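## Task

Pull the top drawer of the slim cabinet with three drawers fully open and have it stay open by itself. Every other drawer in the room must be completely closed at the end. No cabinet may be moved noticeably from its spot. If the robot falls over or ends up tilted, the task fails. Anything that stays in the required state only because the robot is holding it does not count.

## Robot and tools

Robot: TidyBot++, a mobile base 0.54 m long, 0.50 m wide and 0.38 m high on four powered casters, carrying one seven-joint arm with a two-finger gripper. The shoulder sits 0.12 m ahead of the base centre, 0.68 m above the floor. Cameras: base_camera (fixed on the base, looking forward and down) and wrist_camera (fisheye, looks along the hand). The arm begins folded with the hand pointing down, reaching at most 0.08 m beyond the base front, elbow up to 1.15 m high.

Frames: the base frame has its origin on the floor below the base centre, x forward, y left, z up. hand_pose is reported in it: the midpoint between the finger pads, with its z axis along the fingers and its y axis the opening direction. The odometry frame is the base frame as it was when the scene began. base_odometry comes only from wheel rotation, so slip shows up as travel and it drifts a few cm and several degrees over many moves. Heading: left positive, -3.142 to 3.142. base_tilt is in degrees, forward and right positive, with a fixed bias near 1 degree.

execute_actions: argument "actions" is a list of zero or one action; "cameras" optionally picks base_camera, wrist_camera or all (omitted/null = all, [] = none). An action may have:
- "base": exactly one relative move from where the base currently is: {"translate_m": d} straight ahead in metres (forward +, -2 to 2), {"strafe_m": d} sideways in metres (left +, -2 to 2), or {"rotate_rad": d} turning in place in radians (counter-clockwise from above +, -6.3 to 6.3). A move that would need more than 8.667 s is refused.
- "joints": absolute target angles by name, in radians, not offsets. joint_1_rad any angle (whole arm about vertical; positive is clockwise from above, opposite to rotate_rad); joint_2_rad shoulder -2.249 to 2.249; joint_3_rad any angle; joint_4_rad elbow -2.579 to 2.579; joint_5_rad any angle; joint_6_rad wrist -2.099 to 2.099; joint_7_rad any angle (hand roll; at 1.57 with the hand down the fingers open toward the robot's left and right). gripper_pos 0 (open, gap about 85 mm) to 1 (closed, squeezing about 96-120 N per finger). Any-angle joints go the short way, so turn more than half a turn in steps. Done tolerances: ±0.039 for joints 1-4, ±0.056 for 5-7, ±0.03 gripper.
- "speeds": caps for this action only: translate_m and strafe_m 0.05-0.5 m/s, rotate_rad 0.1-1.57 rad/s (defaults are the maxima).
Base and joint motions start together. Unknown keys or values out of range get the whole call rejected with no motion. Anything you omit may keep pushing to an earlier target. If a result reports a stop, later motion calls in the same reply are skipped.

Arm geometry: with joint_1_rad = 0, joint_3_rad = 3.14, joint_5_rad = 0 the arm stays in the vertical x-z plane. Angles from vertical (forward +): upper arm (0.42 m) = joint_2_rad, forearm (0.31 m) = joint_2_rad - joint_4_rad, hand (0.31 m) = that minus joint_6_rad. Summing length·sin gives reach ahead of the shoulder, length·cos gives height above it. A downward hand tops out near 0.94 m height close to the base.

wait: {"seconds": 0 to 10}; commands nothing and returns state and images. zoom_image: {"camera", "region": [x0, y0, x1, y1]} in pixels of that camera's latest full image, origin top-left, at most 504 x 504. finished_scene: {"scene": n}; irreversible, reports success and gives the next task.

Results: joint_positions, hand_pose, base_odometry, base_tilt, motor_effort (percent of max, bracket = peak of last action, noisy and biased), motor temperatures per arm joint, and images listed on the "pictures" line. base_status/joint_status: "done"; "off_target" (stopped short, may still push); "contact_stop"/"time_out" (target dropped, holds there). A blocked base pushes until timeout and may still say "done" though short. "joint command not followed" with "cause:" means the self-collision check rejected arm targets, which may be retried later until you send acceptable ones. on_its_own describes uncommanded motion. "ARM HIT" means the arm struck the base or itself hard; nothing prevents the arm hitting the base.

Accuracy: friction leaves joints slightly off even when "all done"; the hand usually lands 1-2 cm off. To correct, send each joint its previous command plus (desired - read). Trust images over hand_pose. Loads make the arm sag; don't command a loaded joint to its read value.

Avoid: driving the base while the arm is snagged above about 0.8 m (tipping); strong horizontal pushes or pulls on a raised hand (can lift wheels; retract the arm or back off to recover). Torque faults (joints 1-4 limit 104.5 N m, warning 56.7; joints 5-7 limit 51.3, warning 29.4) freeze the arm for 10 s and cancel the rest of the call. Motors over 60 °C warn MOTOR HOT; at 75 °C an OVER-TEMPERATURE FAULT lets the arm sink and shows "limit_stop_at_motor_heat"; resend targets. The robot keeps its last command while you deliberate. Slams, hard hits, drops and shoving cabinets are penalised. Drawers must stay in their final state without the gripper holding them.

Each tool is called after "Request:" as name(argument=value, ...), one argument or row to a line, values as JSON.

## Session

Request:
execute_actions(
  actions=[],
)

Scene clock: 0.00 s.
Motor temperatures (°C, as the motors report them): [29 32 26 30 33 36 40]
base_odometry: x=+0.000 y=+0.000 heading=+0.000 (m, m, rad; odometry frame)
base_tilt: forward=+1.1 right=-0.7 (deg)
base_status: not commanded
joint_positions: joint_1_rad=+0.032 joint_2_rad=-0.338 joint_3_rad=+3.102 joint_4_rad=-2.498 joint_5_rad=+0.009 joint_6_rad=-0.911 joint_7_rad=+1.627 gripper_pos=+0.000
joint_status: not commanded
motor_effort: joint_1_rad=+0 joint_2_rad=+0 joint_3_rad=+0 joint_4_rad=+13 joint_5_rad=+0 joint_6_rad=+0 joint_7_rad=-1 (%)
hand_pose: x=+0.2625 y=-0.0013 z=+0.5935 quat_wxyz=(+0.011, +0.999, +0.034, +0.035) (m; base frame)
pictures: base_camera, wrist_camera
camera_calibration (this result's frames):
wrist_camera: T_world_to_cam=[[0.0226345, -0.997342, 0.0692551, -0.0527536], [-0.996839, -0.0277912, -0.0744271, 0.360898], [0.076154, -0.0673516, -0.994819, 0.710169], [0, 0, 0, 1]] pos_world=[0.306869, 0.00524741, 0.737003]
Images, in order (width x height): base_camera 644x364, wrist_camera 644x476.

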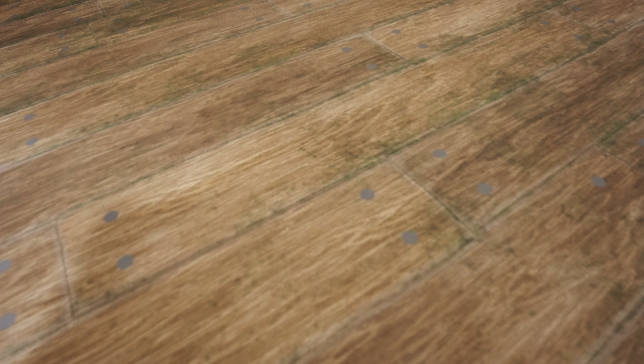

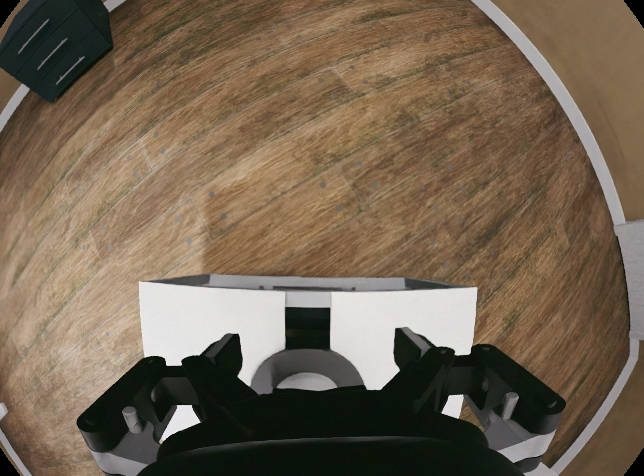

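Request:
zoom_image(
  camera="wrist_camera",
  region=[0, 0, 140, 120],
)

Region (0, 0, 140, 120) of wrist_camera's 644x476 image, scaled by 3.600; it fills the top 432 rows of this view, and the rest is white.

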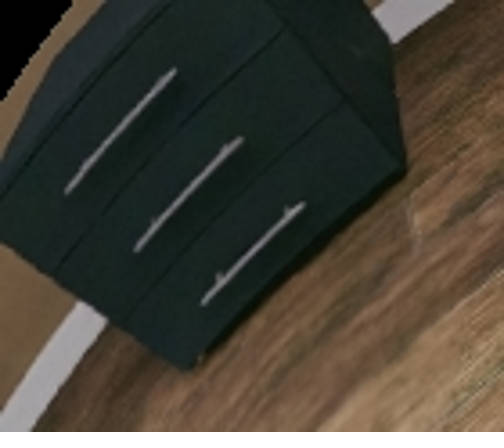

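Request:
execute_actions(
  actions=[
    {"base": {"rotate_rad": 0.548}, "joints": {"joint_1_rad": -2.0, "joint_6_rad": 0.3, "joint_3_rad": 3.17}},
  ],
)

Request:
execute_actions(
  actions=[
    {"base": {"strafe_m": 0.40}, "joints": {"joint_1_rad": -4.1}},
  ],
)

Scene clock: 4.27 s.
Motor temperatures (°C, as the motors report them): [29 32 26 30 33 36 40]
base_odometry: x=+0.000 y=+0.000 heading=+0.547 (m, m, rad; odometry frame)
base_tilt: forward=+1.2 right=-0.7 (deg)
base_status: done
joint_positions: joint_1_rad=-1.990 joint_2_rad=-0.338 joint_3_rad=+3.141 joint_4_rad=-2.498 joint_5_rad=+0.009 joint_6_rad=+0.281 joint_7_rad=+1.627 gripper_pos=+0.000
joint_status: all done
motor_effort: joint_1_rad=+0(1) joint_2_rad=-7(7) joint_3_rad=+0(1) joint_4_rad=+21(21) joint_5_rad=+0(1) joint_6_rad=+9(9) joint_7_rad=+0(1) (%)
hand_pose: x=-0.0533 y=+0.3814 z=+0.8100 quat_wxyz=(-0.485, +0.416, +0.691, +0.337) (m; base frame)
pictures: base_camera, wrist_camera
camera_calibration (this result's frames):
wrist_camera: T_world_to_cam=[[0.926737, 0.373863, 0.0372278, -0.127777], [0.144262, -0.262597, -0.95406, 0.935712], [-0.346912, 0.889533, -0.297293, 0.0227958], [0, 0, 0, 1]] pos_world=[-0.00866422, 0.273209, 0.904259]
Images, in order (width x height): base_camera 644x364, wrist_camera 644x476.

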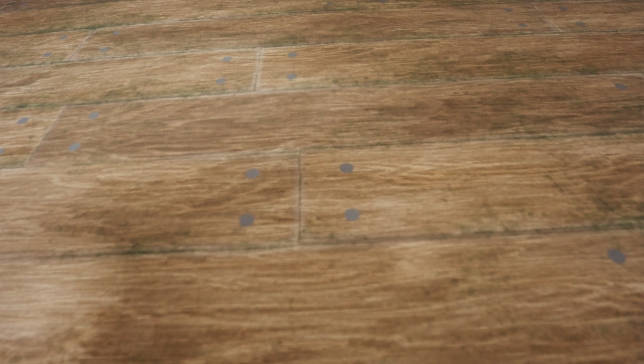

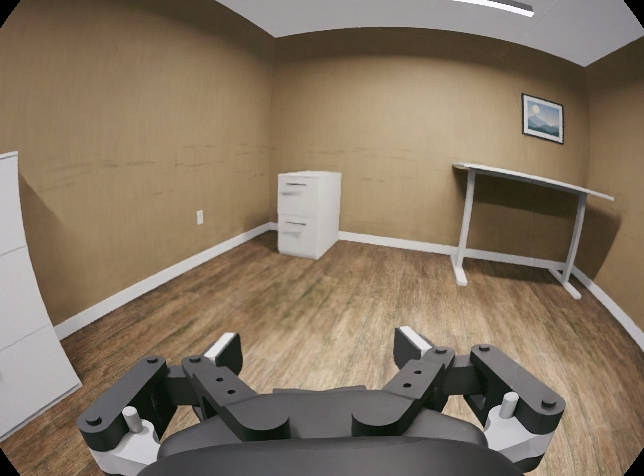

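Scene clock: 7.47 s.
Motor temperatures (°C, as the motors report them): [29 32 26 30 33 36 40]
base_odometry: x=-0.209 y=+0.341 heading=+0.548 (m, m, rad; odometry frame)
base_tilt: forward=+1.2 right=-0.7 (deg)
base_status: done
joint_positions: joint_1_rad=-4.090 joint_2_rad=-0.337 joint_3_rad=+3.149 joint_4_rad=-2.498 joint_5_rad=+0.009 joint_6_rad=+0.281 joint_7_rad=+1.627 gripper_pos=+0.000
joint_status: all done
motor_effort: joint_1_rad=+1(0) joint_2_rad=-7(9) joint_3_rad=+0(1) joint_4_rad=+21(22) joint_5_rad=+0(0) joint_6_rad=+9(9) joint_7_rad=-1(0) (%)
hand_pose: x=-0.1262 y=-0.3396 z=+0.8095 quat_wxyz=(-0.534, -0.389, +0.707, -0.252) (m; base frame)
pictures: base_camera, wrist_camera
camera_calibration (this result's frames):
wrist_camera: T_world_to_cam=[[-0.786149, 0.617065, 0.0346355, 0.0778285], [0.158445, 0.255395, -0.953765, 0.933871], [-0.597381, -0.744314, -0.29855, 0.0533463], [0, 0, 0, 1]] pos_world=[-0.0549144, -0.246825, 0.903925]
Images, in order (width x height): base_camera 644x364, wrist_camera 644x476.

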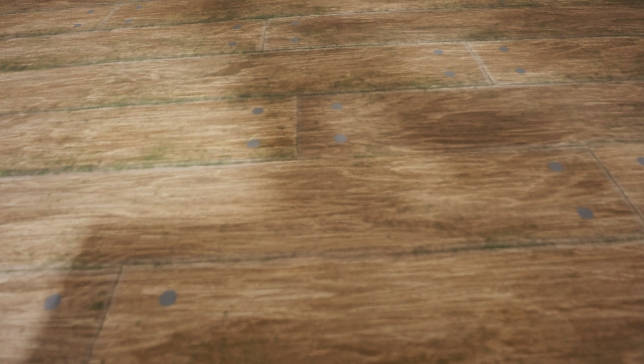

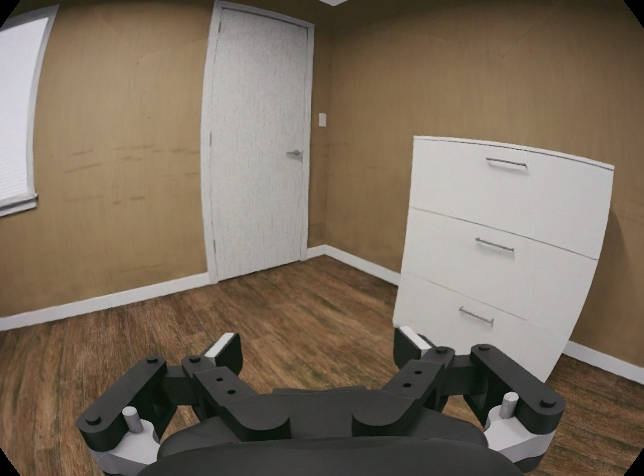

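Request:
zoom_image(
  camera="base_camera",
  region=[0, 100, 322, 300],
)

Request:
zoom_image(
  camera="base_camera",
  region=[322, 100, 644, 300],
)

Region (0, 100, 322, 300) of base_camera's 644x364 image, scaled by 1.565; it fills the top 313 rows of this view, and the rest is white.

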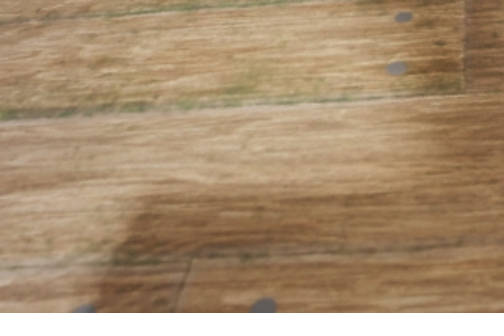

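Region (322, 100, 644, 300) of base_camera's 644x364 image, scaled by 1.565; it fills the top 313 rows of this view, and the rest is white.

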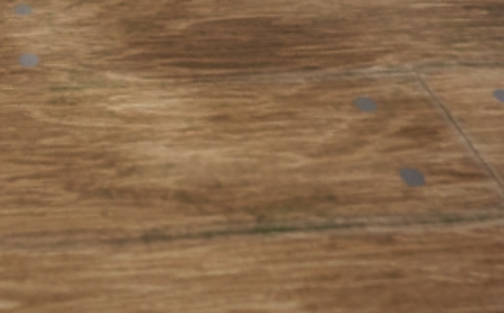

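Request:
execute_actions(
  actions=[
    {"base": {"translate_m": 0.3}, "joints": {"joint_1_rad": -0.01, "joint_2_rad": 1.45, "joint_3_rad": 3.14, "joint_4_rad": -1.31, "joint_5_rad": 0.0, "joint_6_rad": 1.225, "joint_7_rad": -0.04}},
  ],
)

Scene clock: 11.73 s.
Motor temperatures (°C, as the motors report them): [29 32 26 30 33 36 40]
base_odometry: x=+0.048 y=+0.498 heading=+0.548 (m, m, rad; odometry frame)
base_tilt: forward=+1.1 right=-0.7 (deg)
base_status: done
joint_positions: joint_1_rad=-6.294 joint_2_rad=+1.448 joint_3_rad=+3.150 joint_4_rad=-1.333 joint_5_rad=+0.009 joint_6_rad=+1.204 joint_7_rad=+0.009 gripper_pos=+0.000
joint_status: all done
motor_effort: joint_1_rad=+1(4) joint_2_rad=-49(50) joint_3_rad=+0(3) joint_4_rad=+13(21) joint_5_rad=+0(1) joint_6_rad=+9(10) joint_7_rad=+0(1) (%)
hand_pose: x=+0.9588 y=+0.0099 z=+0.4371 quat_wxyz=(+0.498, -0.511, +0.492, -0.499) (m; base frame)
pictures: base_camera, wrist_camera
camera_calibration (this result's frames):
wrist_camera: T_world_to_cam=[[-0.0541047, 0.0191817, -0.998351, 0.483596], [-0.01369, 0.999707, 0.0199497, 0.0495591], [0.998441, 0.0147468, -0.0538262, -0.794097], [0, 0, 0, 1]] pos_world=[0.819703, -0.0471104, 0.439067]
Images, in order (width x height): base_camera 644x364, wrist_camera 644x476.

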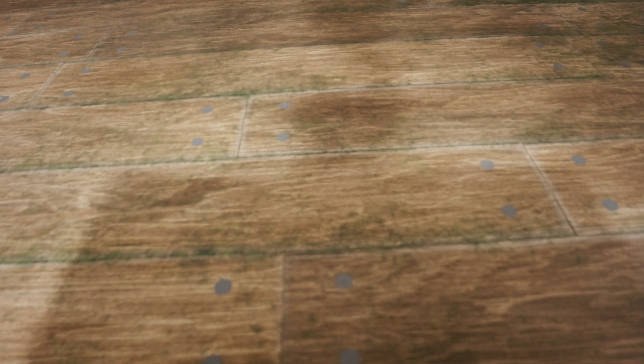

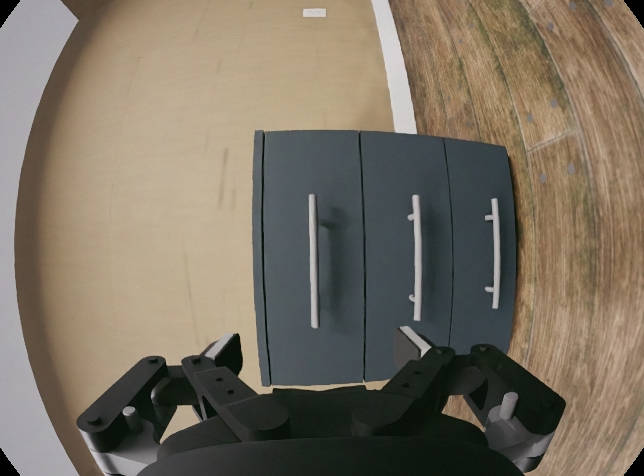

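Request:
zoom_image(
  camera="wrist_camera",
  region=[240, 120, 540, 400],
)

Region (240, 120, 540, 400) of wrist_camera's 644x476 image, scaled by 1.680; it fills the top 470 rows of this view, and the rest is white.

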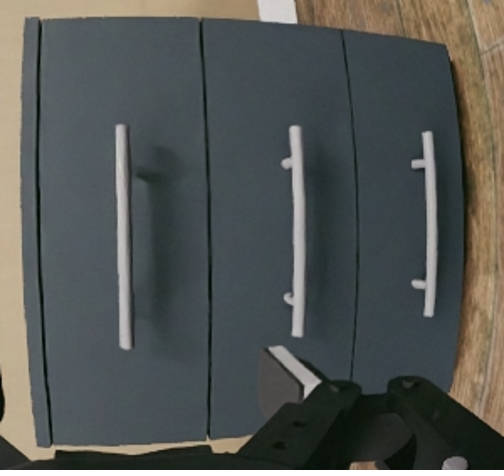

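Request:
execute_actions(
  actions=[
    {"base": {"rotate_rad": 0.03}, "joints": {"joint_1_rad": 0.05}},
  ],
  cameras=[],
)

Request:
execute_actions(
  actions=[
    {"base": {"translate_m": 0.2}, "speeds": {"translate_m": 0.3}},
  ],
)

Scene clock: 13.33 s.
Motor temperatures (°C, as the motors report them): [29 32 26 30 33 36 40]
base_odometry: x=+0.048 y=+0.498 heading=+0.578 (m, m, rad; odometry frame)
base_tilt: forward=+1.2 right=-0.7 (deg)
base_status: done
joint_positions: joint_1_rad=-6.238 joint_2_rad=+1.448 joint_3_rad=+3.150 joint_4_rad=-1.332 joint_5_rad=+0.009 joint_6_rad=+1.205 joint_7_rad=+0.009 gripper_pos=+0.000
joint_status: all done
motor_effort: joint_1_rad=+0(3) joint_2_rad=-48(49) joint_3_rad=+0(2) joint_4_rad=+13(13) joint_5_rad=+0(1) joint_6_rad=+9(9) joint_7_rad=+0(0) (%)
hand_pose: x=+0.9581 y=-0.0367 z=+0.4373 quat_wxyz=(+0.484, -0.497, +0.506, -0.513) (m; base frame)
pictures: none
No camera images: the call's "cameras" was empty. Leave "cameras" out to get every camera's image.

Scene clock: 14.93 s.
Motor temperatures (°C, as the motors report them): [29 32 26 30 33 36 40]
base_odometry: x=+0.215 y=+0.607 heading=+0.579 (m, m, rad; odometry frame)
base_tilt: forward=+1.2 right=-0.7 (deg)
base_status: done
joint_positions: joint_1_rad=-6.238 joint_2_rad=+1.448 joint_3_rad=+3.150 joint_4_rad=-1.325 joint_5_rad=+0.009 joint_6_rad=+1.206 joint_7_rad=+0.009 gripper_pos=+0.000
joint_status: not commanded
motor_effort: joint_1_rad=+0(3) joint_2_rad=-48(50) joint_3_rad=-1(2) joint_4_rad=+13(14) joint_5_rad=+0(0) joint_6_rad=+9(9) joint_7_rad=+0(0) (%)
hand_pose: x=+0.9603 y=-0.0372 z=+0.4408 quat_wxyz=(+0.486, -0.495, +0.504, -0.515) (m; base frame)
pictures: base_camera, wrist_camera
camera_calibration (this result's frames):
wrist_camera: T_world_to_cam=[[-0.0438199, 0.02194, -0.998799, 0.478695], [0.0421105, 0.998911, 0.020095, 0.042938], [0.998152, -0.0411794, -0.0446961, -0.800556], [0, 0, 0, 1]] pos_world=[0.818244, -0.0863601, 0.441475]
Images, in order (width x height): base_camera 644x364, wrist_camera 644x476.

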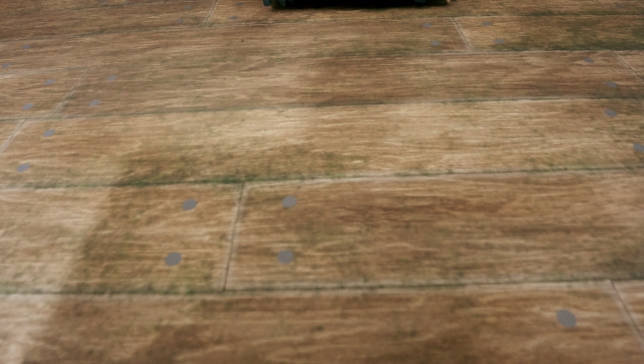

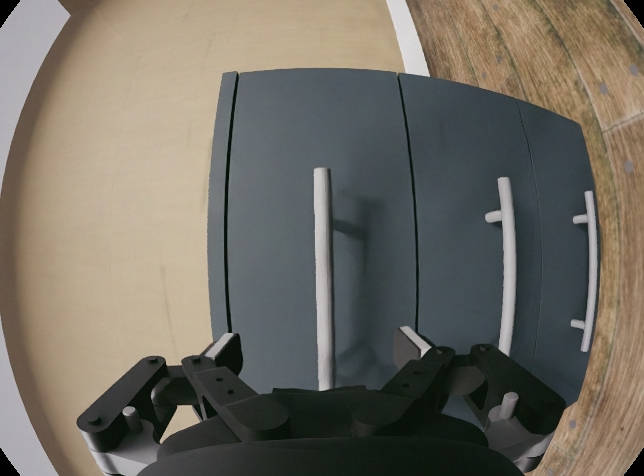

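Request:
execute_actions(
  actions=[
    {"base": {"translate_m": 0.04}, "joints": {"joint_2_rad": 1.458, "gripper_pos": 0.4}, "speeds": {"translate_m": 0.1}},
  ],
  cameras=["wrist_camera"],
)

Scene clock: 16.17 s.
Motor temperatures (°C, as the motors report them): [29 32 26 30 33 36 40]
base_odometry: x=+0.249 y=+0.629 heading=+0.579 (m, m, rad; odometry frame)
base_tilt: forward=+1.2 right=-0.7 (deg)
base_status: done
joint_positions: joint_1_rad=-6.237 joint_2_rad=+1.453 joint_3_rad=+3.150 joint_4_rad=-1.324 joint_5_rad=+0.009 joint_6_rad=+1.206 joint_7_rad=+0.009 gripper_pos=+0.400
joint_status: all done
motor_effort: joint_1_rad=+0(2) joint_2_rad=-48(51) joint_3_rad=-1(1) joint_4_rad=+14(14) joint_5_rad=+0(0) joint_6_rad=+9(9) joint_7_rad=+0(0) (%)
hand_pose: x=+0.9594 y=-0.0373 z=+0.4375 quat_wxyz=(+0.485, -0.496, +0.504, -0.514) (m; base frame)
pictures: wrist_camera
camera_calibration (this result's frames):
wrist_camera: T_world_to_cam=[[-0.0470746, 0.0220971, -0.998647, 0.478434], [0.042299, 0.998903, 0.0201089, 0.0429227], [0.997995, -0.0412952, -0.0479577, -0.798263], [0, 0, 0, 1]] pos_world=[0.81737, -0.086412, 0.43864]
Images, in order (width x height): wrist_camera 644x476.

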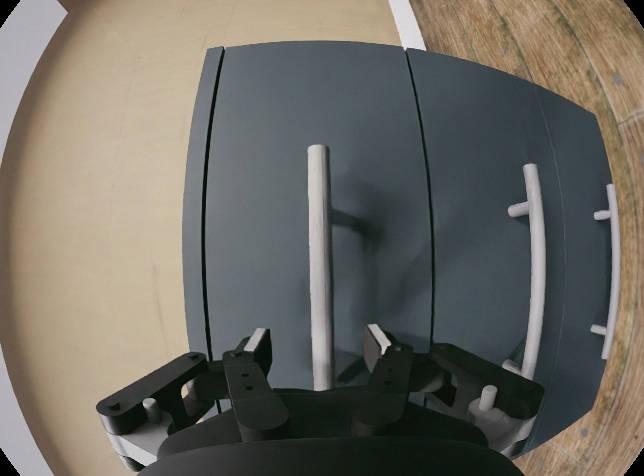

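Request:
execute_actions(
  actions=[
    {"joints": {"gripper_pos": 1.0}},
  ],
  cameras=["wrist_camera"],
)

Scene clock: 17.17 s.
Motor temperatures (°C, as the motors report them): [29 32 26 30 33 36 40]
base_odometry: x=+0.249 y=+0.629 heading=+0.579 (m, m, rad; odometry frame)
base_tilt: forward=+1.1 right=-0.7 (deg)
base_status: not commanded
joint_positions: joint_1_rad=-6.237 joint_2_rad=+1.458 joint_3_rad=+3.150 joint_4_rad=-1.323 joint_5_rad=+0.009 joint_6_rad=+1.208 joint_7_rad=+0.007 gripper_pos=+0.906
joint_status: gripper_pos off_target (ended at +0.906, target +1.000)
motor_effort: joint_1_rad=+0(1) joint_2_rad=-49(54) joint_3_rad=-1(1) joint_4_rad=+13(16) joint_5_rad=+0(0) joint_6_rad=+10(14) joint_7_rad=+0(0) (%)
hand_pose: x=+0.9585 y=-0.0372 z=+0.4345 quat_wxyz=(+0.485, -0.496, +0.505, -0.514) (m; base frame)
pictures: wrist_camera
camera_calibration (this result's frames):
wrist_camera: T_world_to_cam=[[-0.0488561, 0.0238034, -0.998522, 0.477116], [0.0423078, 0.998868, 0.0217416, 0.0422507], [0.997909, -0.041183, -0.0498079, -0.796612], [0, 0, 0, 1]] pos_world=[0.816469, -0.0863667, 0.435815]
Images, in order (width x height): wrist_camera 644x476.

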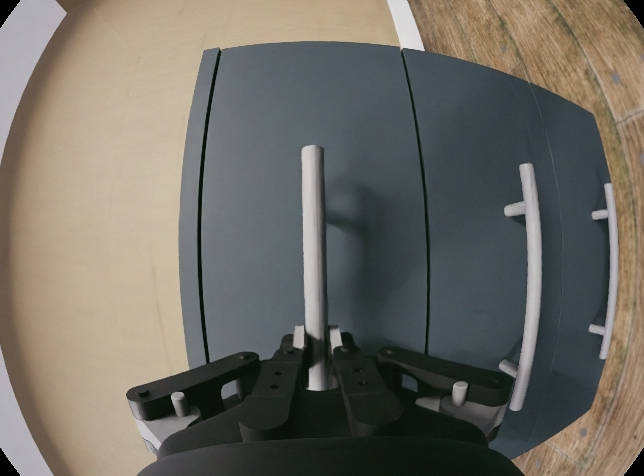

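Request:
execute_actions(
  actions=[
    {"base": {"translate_m": -0.28}, "speeds": {"translate_m": 0.13}},
  ],
  cameras=["wrist_camera"],
)

Scene clock: 20.03 s.
Motor temperatures (°C, as the motors report them): [29 32 26 30 33 36 40]
base_odometry: x=+0.014 y=+0.476 heading=+0.579 (m, m, rad; odometry frame)
base_tilt: forward=+1.1 right=-0.7 (deg)
base_status: done
joint_positions: joint_1_rad=-6.239 joint_2_rad=+1.461 joint_3_rad=+3.150 joint_4_rad=-1.318 joint_5_rad=+0.009 joint_6_rad=+1.208 joint_7_rad=+0.007 gripper_pos=+0.906
joint_status: not commanded
motor_effort: joint_1_rad=-1(3) joint_2_rad=-50(55) joint_3_rad=-1(2) joint_4_rad=+14(15) joint_5_rad=+0(2) joint_6_rad=+10(15) joint_7_rad=+0(0) (%)
hand_pose: x=+0.9594 y=-0.0360 z=+0.4342 quat_wxyz=(+0.486, -0.495, +0.505, -0.514) (m; base frame)
pictures: wrist_camera
camera_calibration (this result's frames):
wrist_camera: T_world_to_cam=[[-0.0468992, 0.0239925, -0.998611, 0.474955], [0.0407296, 0.998926, 0.0220872, 0.0423522], [0.998069, -0.0396372, -0.047826, -0.798434], [0, 0, 0, 1]] pos_world=[0.817442, -0.0853498, 0.435174]
Images, in order (width x height): wrist_camera 644x476.

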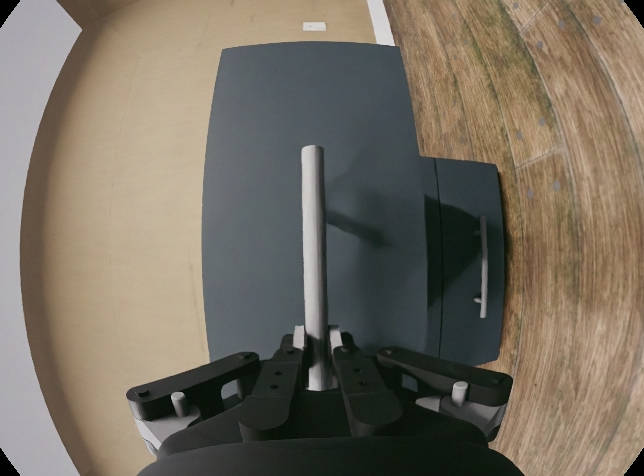

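Request:
execute_actions(
  actions=[
    {"base": {"translate_m": -0.05}, "speeds": {"translate_m": 0.07}},
  ],
  cameras=["wrist_camera"],
)

Request:
zoom_image(
  camera="wrist_camera",
  region=[410, 150, 530, 270],
)

Scene clock: 21.40 s.
Motor temperatures (°C, as the motors report them): [29 32 26 30 33 36 40]
base_odometry: x=-0.028 y=+0.449 heading=+0.579 (m, m, rad; odometry frame)
base_tilt: forward=+1.2 right=-0.7 (deg)
base_status: done
joint_positions: joint_1_rad=-6.238 joint_2_rad=+1.461 joint_3_rad=+3.150 joint_4_rad=-1.317 joint_5_rad=+0.009 joint_6_rad=+1.208 joint_7_rad=+0.007 gripper_pos=+0.906
joint_status: not commanded
motor_effort: joint_1_rad=-1(2) joint_2_rad=-50(53) joint_3_rad=-1(1) joint_4_rad=+15(16) joint_5_rad=+0(1) joint_6_rad=+10(14) joint_7_rad=+0(0) (%)
hand_pose: x=+0.9595 y=-0.0365 z=+0.4341 quat_wxyz=(+0.486, -0.495, +0.505, -0.514) (m; base frame)
pictures: wrist_camera
camera_calibration (this result's frames):
wrist_camera: T_world_to_cam=[[-0.0461603, 0.0241118, -0.998643, 0.474271], [0.0413228, 0.998899, 0.0222079, 0.0422493], [0.998079, -0.0402416, -0.0471059, -0.798928], [0, 0, 0, 1]] pos_world=[0.81754, -0.0857885, 0.435055]
Images, in order (width x height): wrist_camera 644x476.

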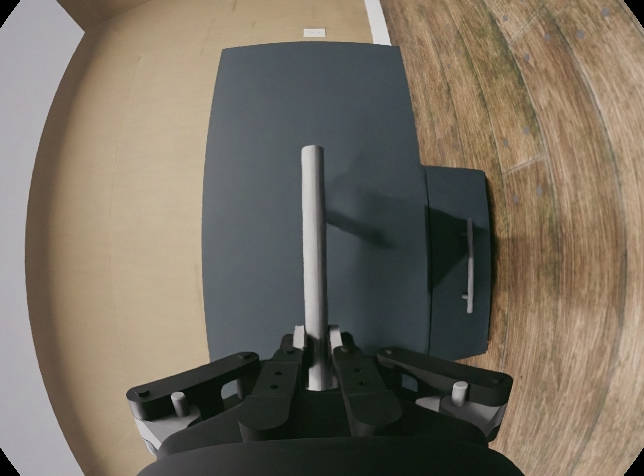

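Region (410, 150, 530, 270) of wrist_camera's 644x476 image, scaled by 4.200.

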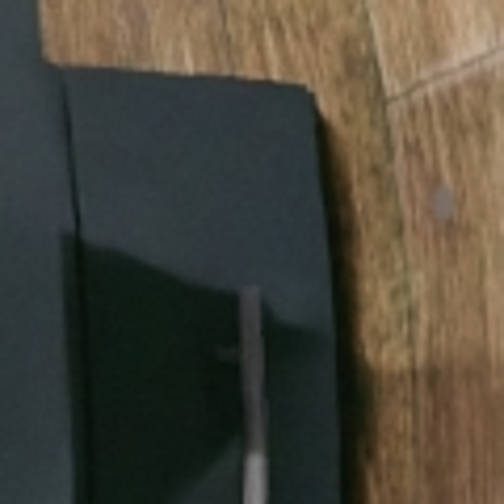

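Request:
execute_actions(
  actions=[
    {"base": {"translate_m": -0.035}, "speeds": {"translate_m": 0.05}},
  ],
  cameras=["wrist_camera"],
)

Request:
zoom_image(
  camera="wrist_camera",
  region=[410, 150, 530, 270],
)

Scene clock: 22.70 s.
Motor temperatures (°C, as the motors report them): [29 32 26 30 33 36 40]
base_odometry: x=-0.057 y=+0.430 heading=+0.579 (m, m, rad; odometry frame)
base_tilt: forward=+1.2 right=-0.7 (deg)
base_status: done
joint_positions: joint_1_rad=-6.249 joint_2_rad=+1.467 joint_3_rad=+3.150 joint_4_rad=-1.291 joint_5_rad=+0.009 joint_6_rad=+1.190 joint_7_rad=+0.007 gripper_pos=+0.907
joint_status: not commanded
motor_effort: joint_1_rad=+3(5) joint_2_rad=-50(54) joint_3_rad=+1(2) joint_4_rad=+8(16) joint_5_rad=-1(2) joint_6_rad=+15(19) joint_7_rad=+0(0) (%)
hand_pose: x=+0.9659 y=-0.0273 z=+0.4345 quat_wxyz=(+0.489, -0.497, +0.501, -0.512) (m; base frame)
pictures: wrist_camera
camera_calibration (this result's frames):
wrist_camera: T_world_to_cam=[[-0.0445666, 0.0234214, -0.998732, 0.473232], [0.030123, 0.999302, 0.0220906, 0.0436651], [0.998552, -0.0291003, -0.045241, -0.805888], [0, 0, 0, 1]] pos_world=[0.824496, -0.0781699, 0.435208]
Images, in order (width x height): wrist_camera 644x476.

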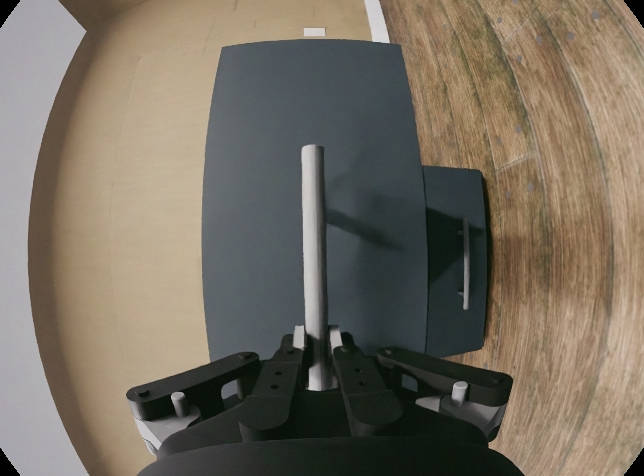

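Region (410, 150, 530, 270) of wrist_camera's 644x476 image, scaled by 4.200.

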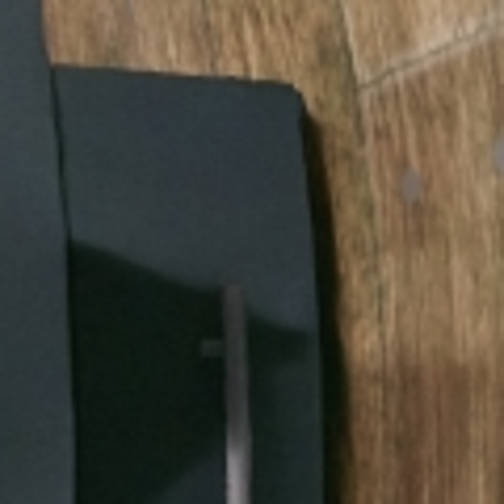

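The drawer reached its end stop: the arm stretched and the cabinet handle moved much less than the floor in the image. Releasing and backing off.

Request:
execute_actions(
  actions=[
    {"joints": {"gripper_pos": 0.4}},
  ],
  cameras=[],
)

Request:
execute_actions(
  actions=[
    {"base": {"translate_m": -0.07}},
  ],
  cameras=["wrist_camera"],
)

Request:
wait(
  seconds=2,
)

Scene clock: 23.70 s.
Motor temperatures (°C, as the motors report them): [29 32 26 30 33 36 40]
base_odometry: x=-0.057 y=+0.430 heading=+0.579 (m, m, rad; odometry frame)
base_tilt: forward=+1.1 right=-0.8 (deg)
base_status: not commanded
joint_positions: joint_1_rad=-6.239 joint_2_rad=+1.462 joint_3_rad=+3.150 joint_4_rad=-1.302 joint_5_rad=+0.009 joint_6_rad=+1.206 joint_7_rad=+0.007 gripper_pos=+0.400
joint_status: all done
motor_effort: joint_1_rad=+0(3) joint_2_rad=-49(51) joint_3_rad=-1(1) joint_4_rad=+14(14) joint_5_rad=-1(2) joint_6_rad=+9(16) joint_7_rad=+0(0) (%)
hand_pose: x=+0.9636 y=-0.0362 z=+0.4391 quat_wxyz=(+0.489, -0.492, +0.501, -0.517) (m; base frame)
pictures: none
No camera images: the call's "cameras" was empty. Leave "cameras" out to get every camera's image.

Scene clock: 24.77 s.
Motor temperatures (°C, as the motors report them): [29 32 26 30 33 36 40]
base_odometry: x=-0.116 y=+0.391 heading=+0.579 (m, m, rad; odometry frame)
base_tilt: forward=+1.1 right=-0.7 (deg)
base_status: done
joint_positions: joint_1_rad=-6.239 joint_2_rad=+1.462 joint_3_rad=+3.150 joint_4_rad=-1.303 joint_5_rad=+0.009 joint_6_rad=+1.206 joint_7_rad=+0.007 gripper_pos=+0.400
joint_status: not commanded
motor_effort: joint_1_rad=+0(2) joint_2_rad=-49(50) joint_3_rad=-1(1) joint_4_rad=+13(15) joint_5_rad=+0(1) joint_6_rad=+9(9) joint_7_rad=+0(0) (%)
hand_pose: x=+0.9636 y=-0.0362 z=+0.4391 quat_wxyz=(+0.489, -0.492, +0.501, -0.517) (m; base frame)
pictures: wrist_camera
camera_calibration (this result's frames):
wrist_camera: T_world_to_cam=[[-0.0345163, 0.0235851, -0.999126, 0.46839], [0.0404449, 0.998935, 0.0221834, 0.0425278], [0.998585, -0.0396438, -0.0354335, -0.808292], [0, 0, 0, 1]] pos_world=[0.821595, -0.0855733, 0.438397]
Images, in order (width x height): wrist_camera 644x476.

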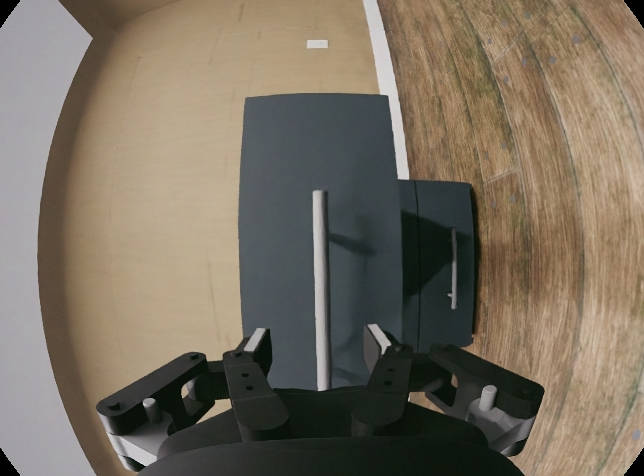

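Scene clock: 26.77 s.
Motor temperatures (°C, as the motors report them): [29 32 26 30 33 36 40]
base_odometry: x=-0.116 y=+0.391 heading=+0.579 (m, m, rad; odometry frame)
base_tilt: forward=+1.2 right=-0.7 (deg)
base_status: done
joint_positions: joint_1_rad=-6.239 joint_2_rad=+1.462 joint_3_rad=+3.150 joint_4_rad=-1.303 joint_5_rad=+0.009 joint_6_rad=+1.206 joint_7_rad=+0.007 gripper_pos=+0.400
joint_status: not commanded
motor_effort: joint_1_rad=+0(2) joint_2_rad=-49(50) joint_3_rad=-1(1) joint_4_rad=+13(15) joint_5_rad=+0(1) joint_6_rad=+9(9) joint_7_rad=+0(0) (%)
hand_pose: x=+0.9636 y=-0.0362 z=+0.4391 quat_wxyz=(+0.489, -0.492, +0.501, -0.517) (m; base frame)
wait: 2.00 s; at rest by 0.27 s
pictures: base_camera, wrist_camera
camera_calibration (this result's frames):
wrist_camera: T_world_to_cam=[[-0.0345167, 0.0235852, -0.999126, 0.46839], [0.0404449, 0.998935, 0.0221835, 0.0425277], [0.998585, -0.0396438, -0.0354338, -0.808291], [0, 0, 0, 1]] pos_world=[0.821595, -0.0855733, 0.438396]
Images, in order (width x height): base_camera 644x364, wrist_camera 644x476.

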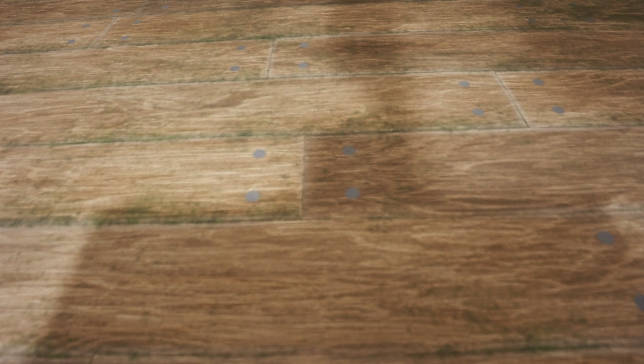

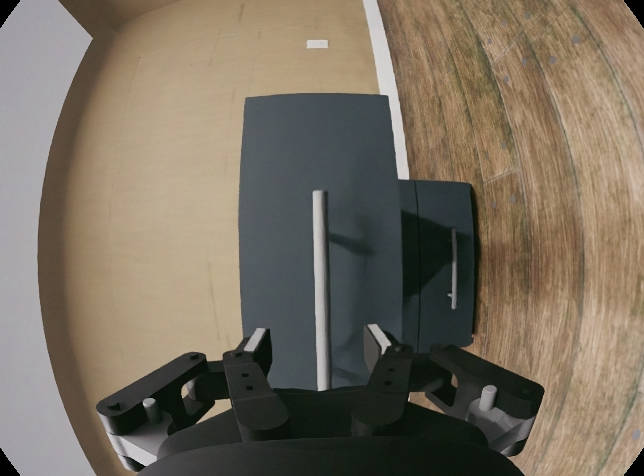

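Request:
finished_scene(
  scene=2,
)

The scene is finished: the task was done.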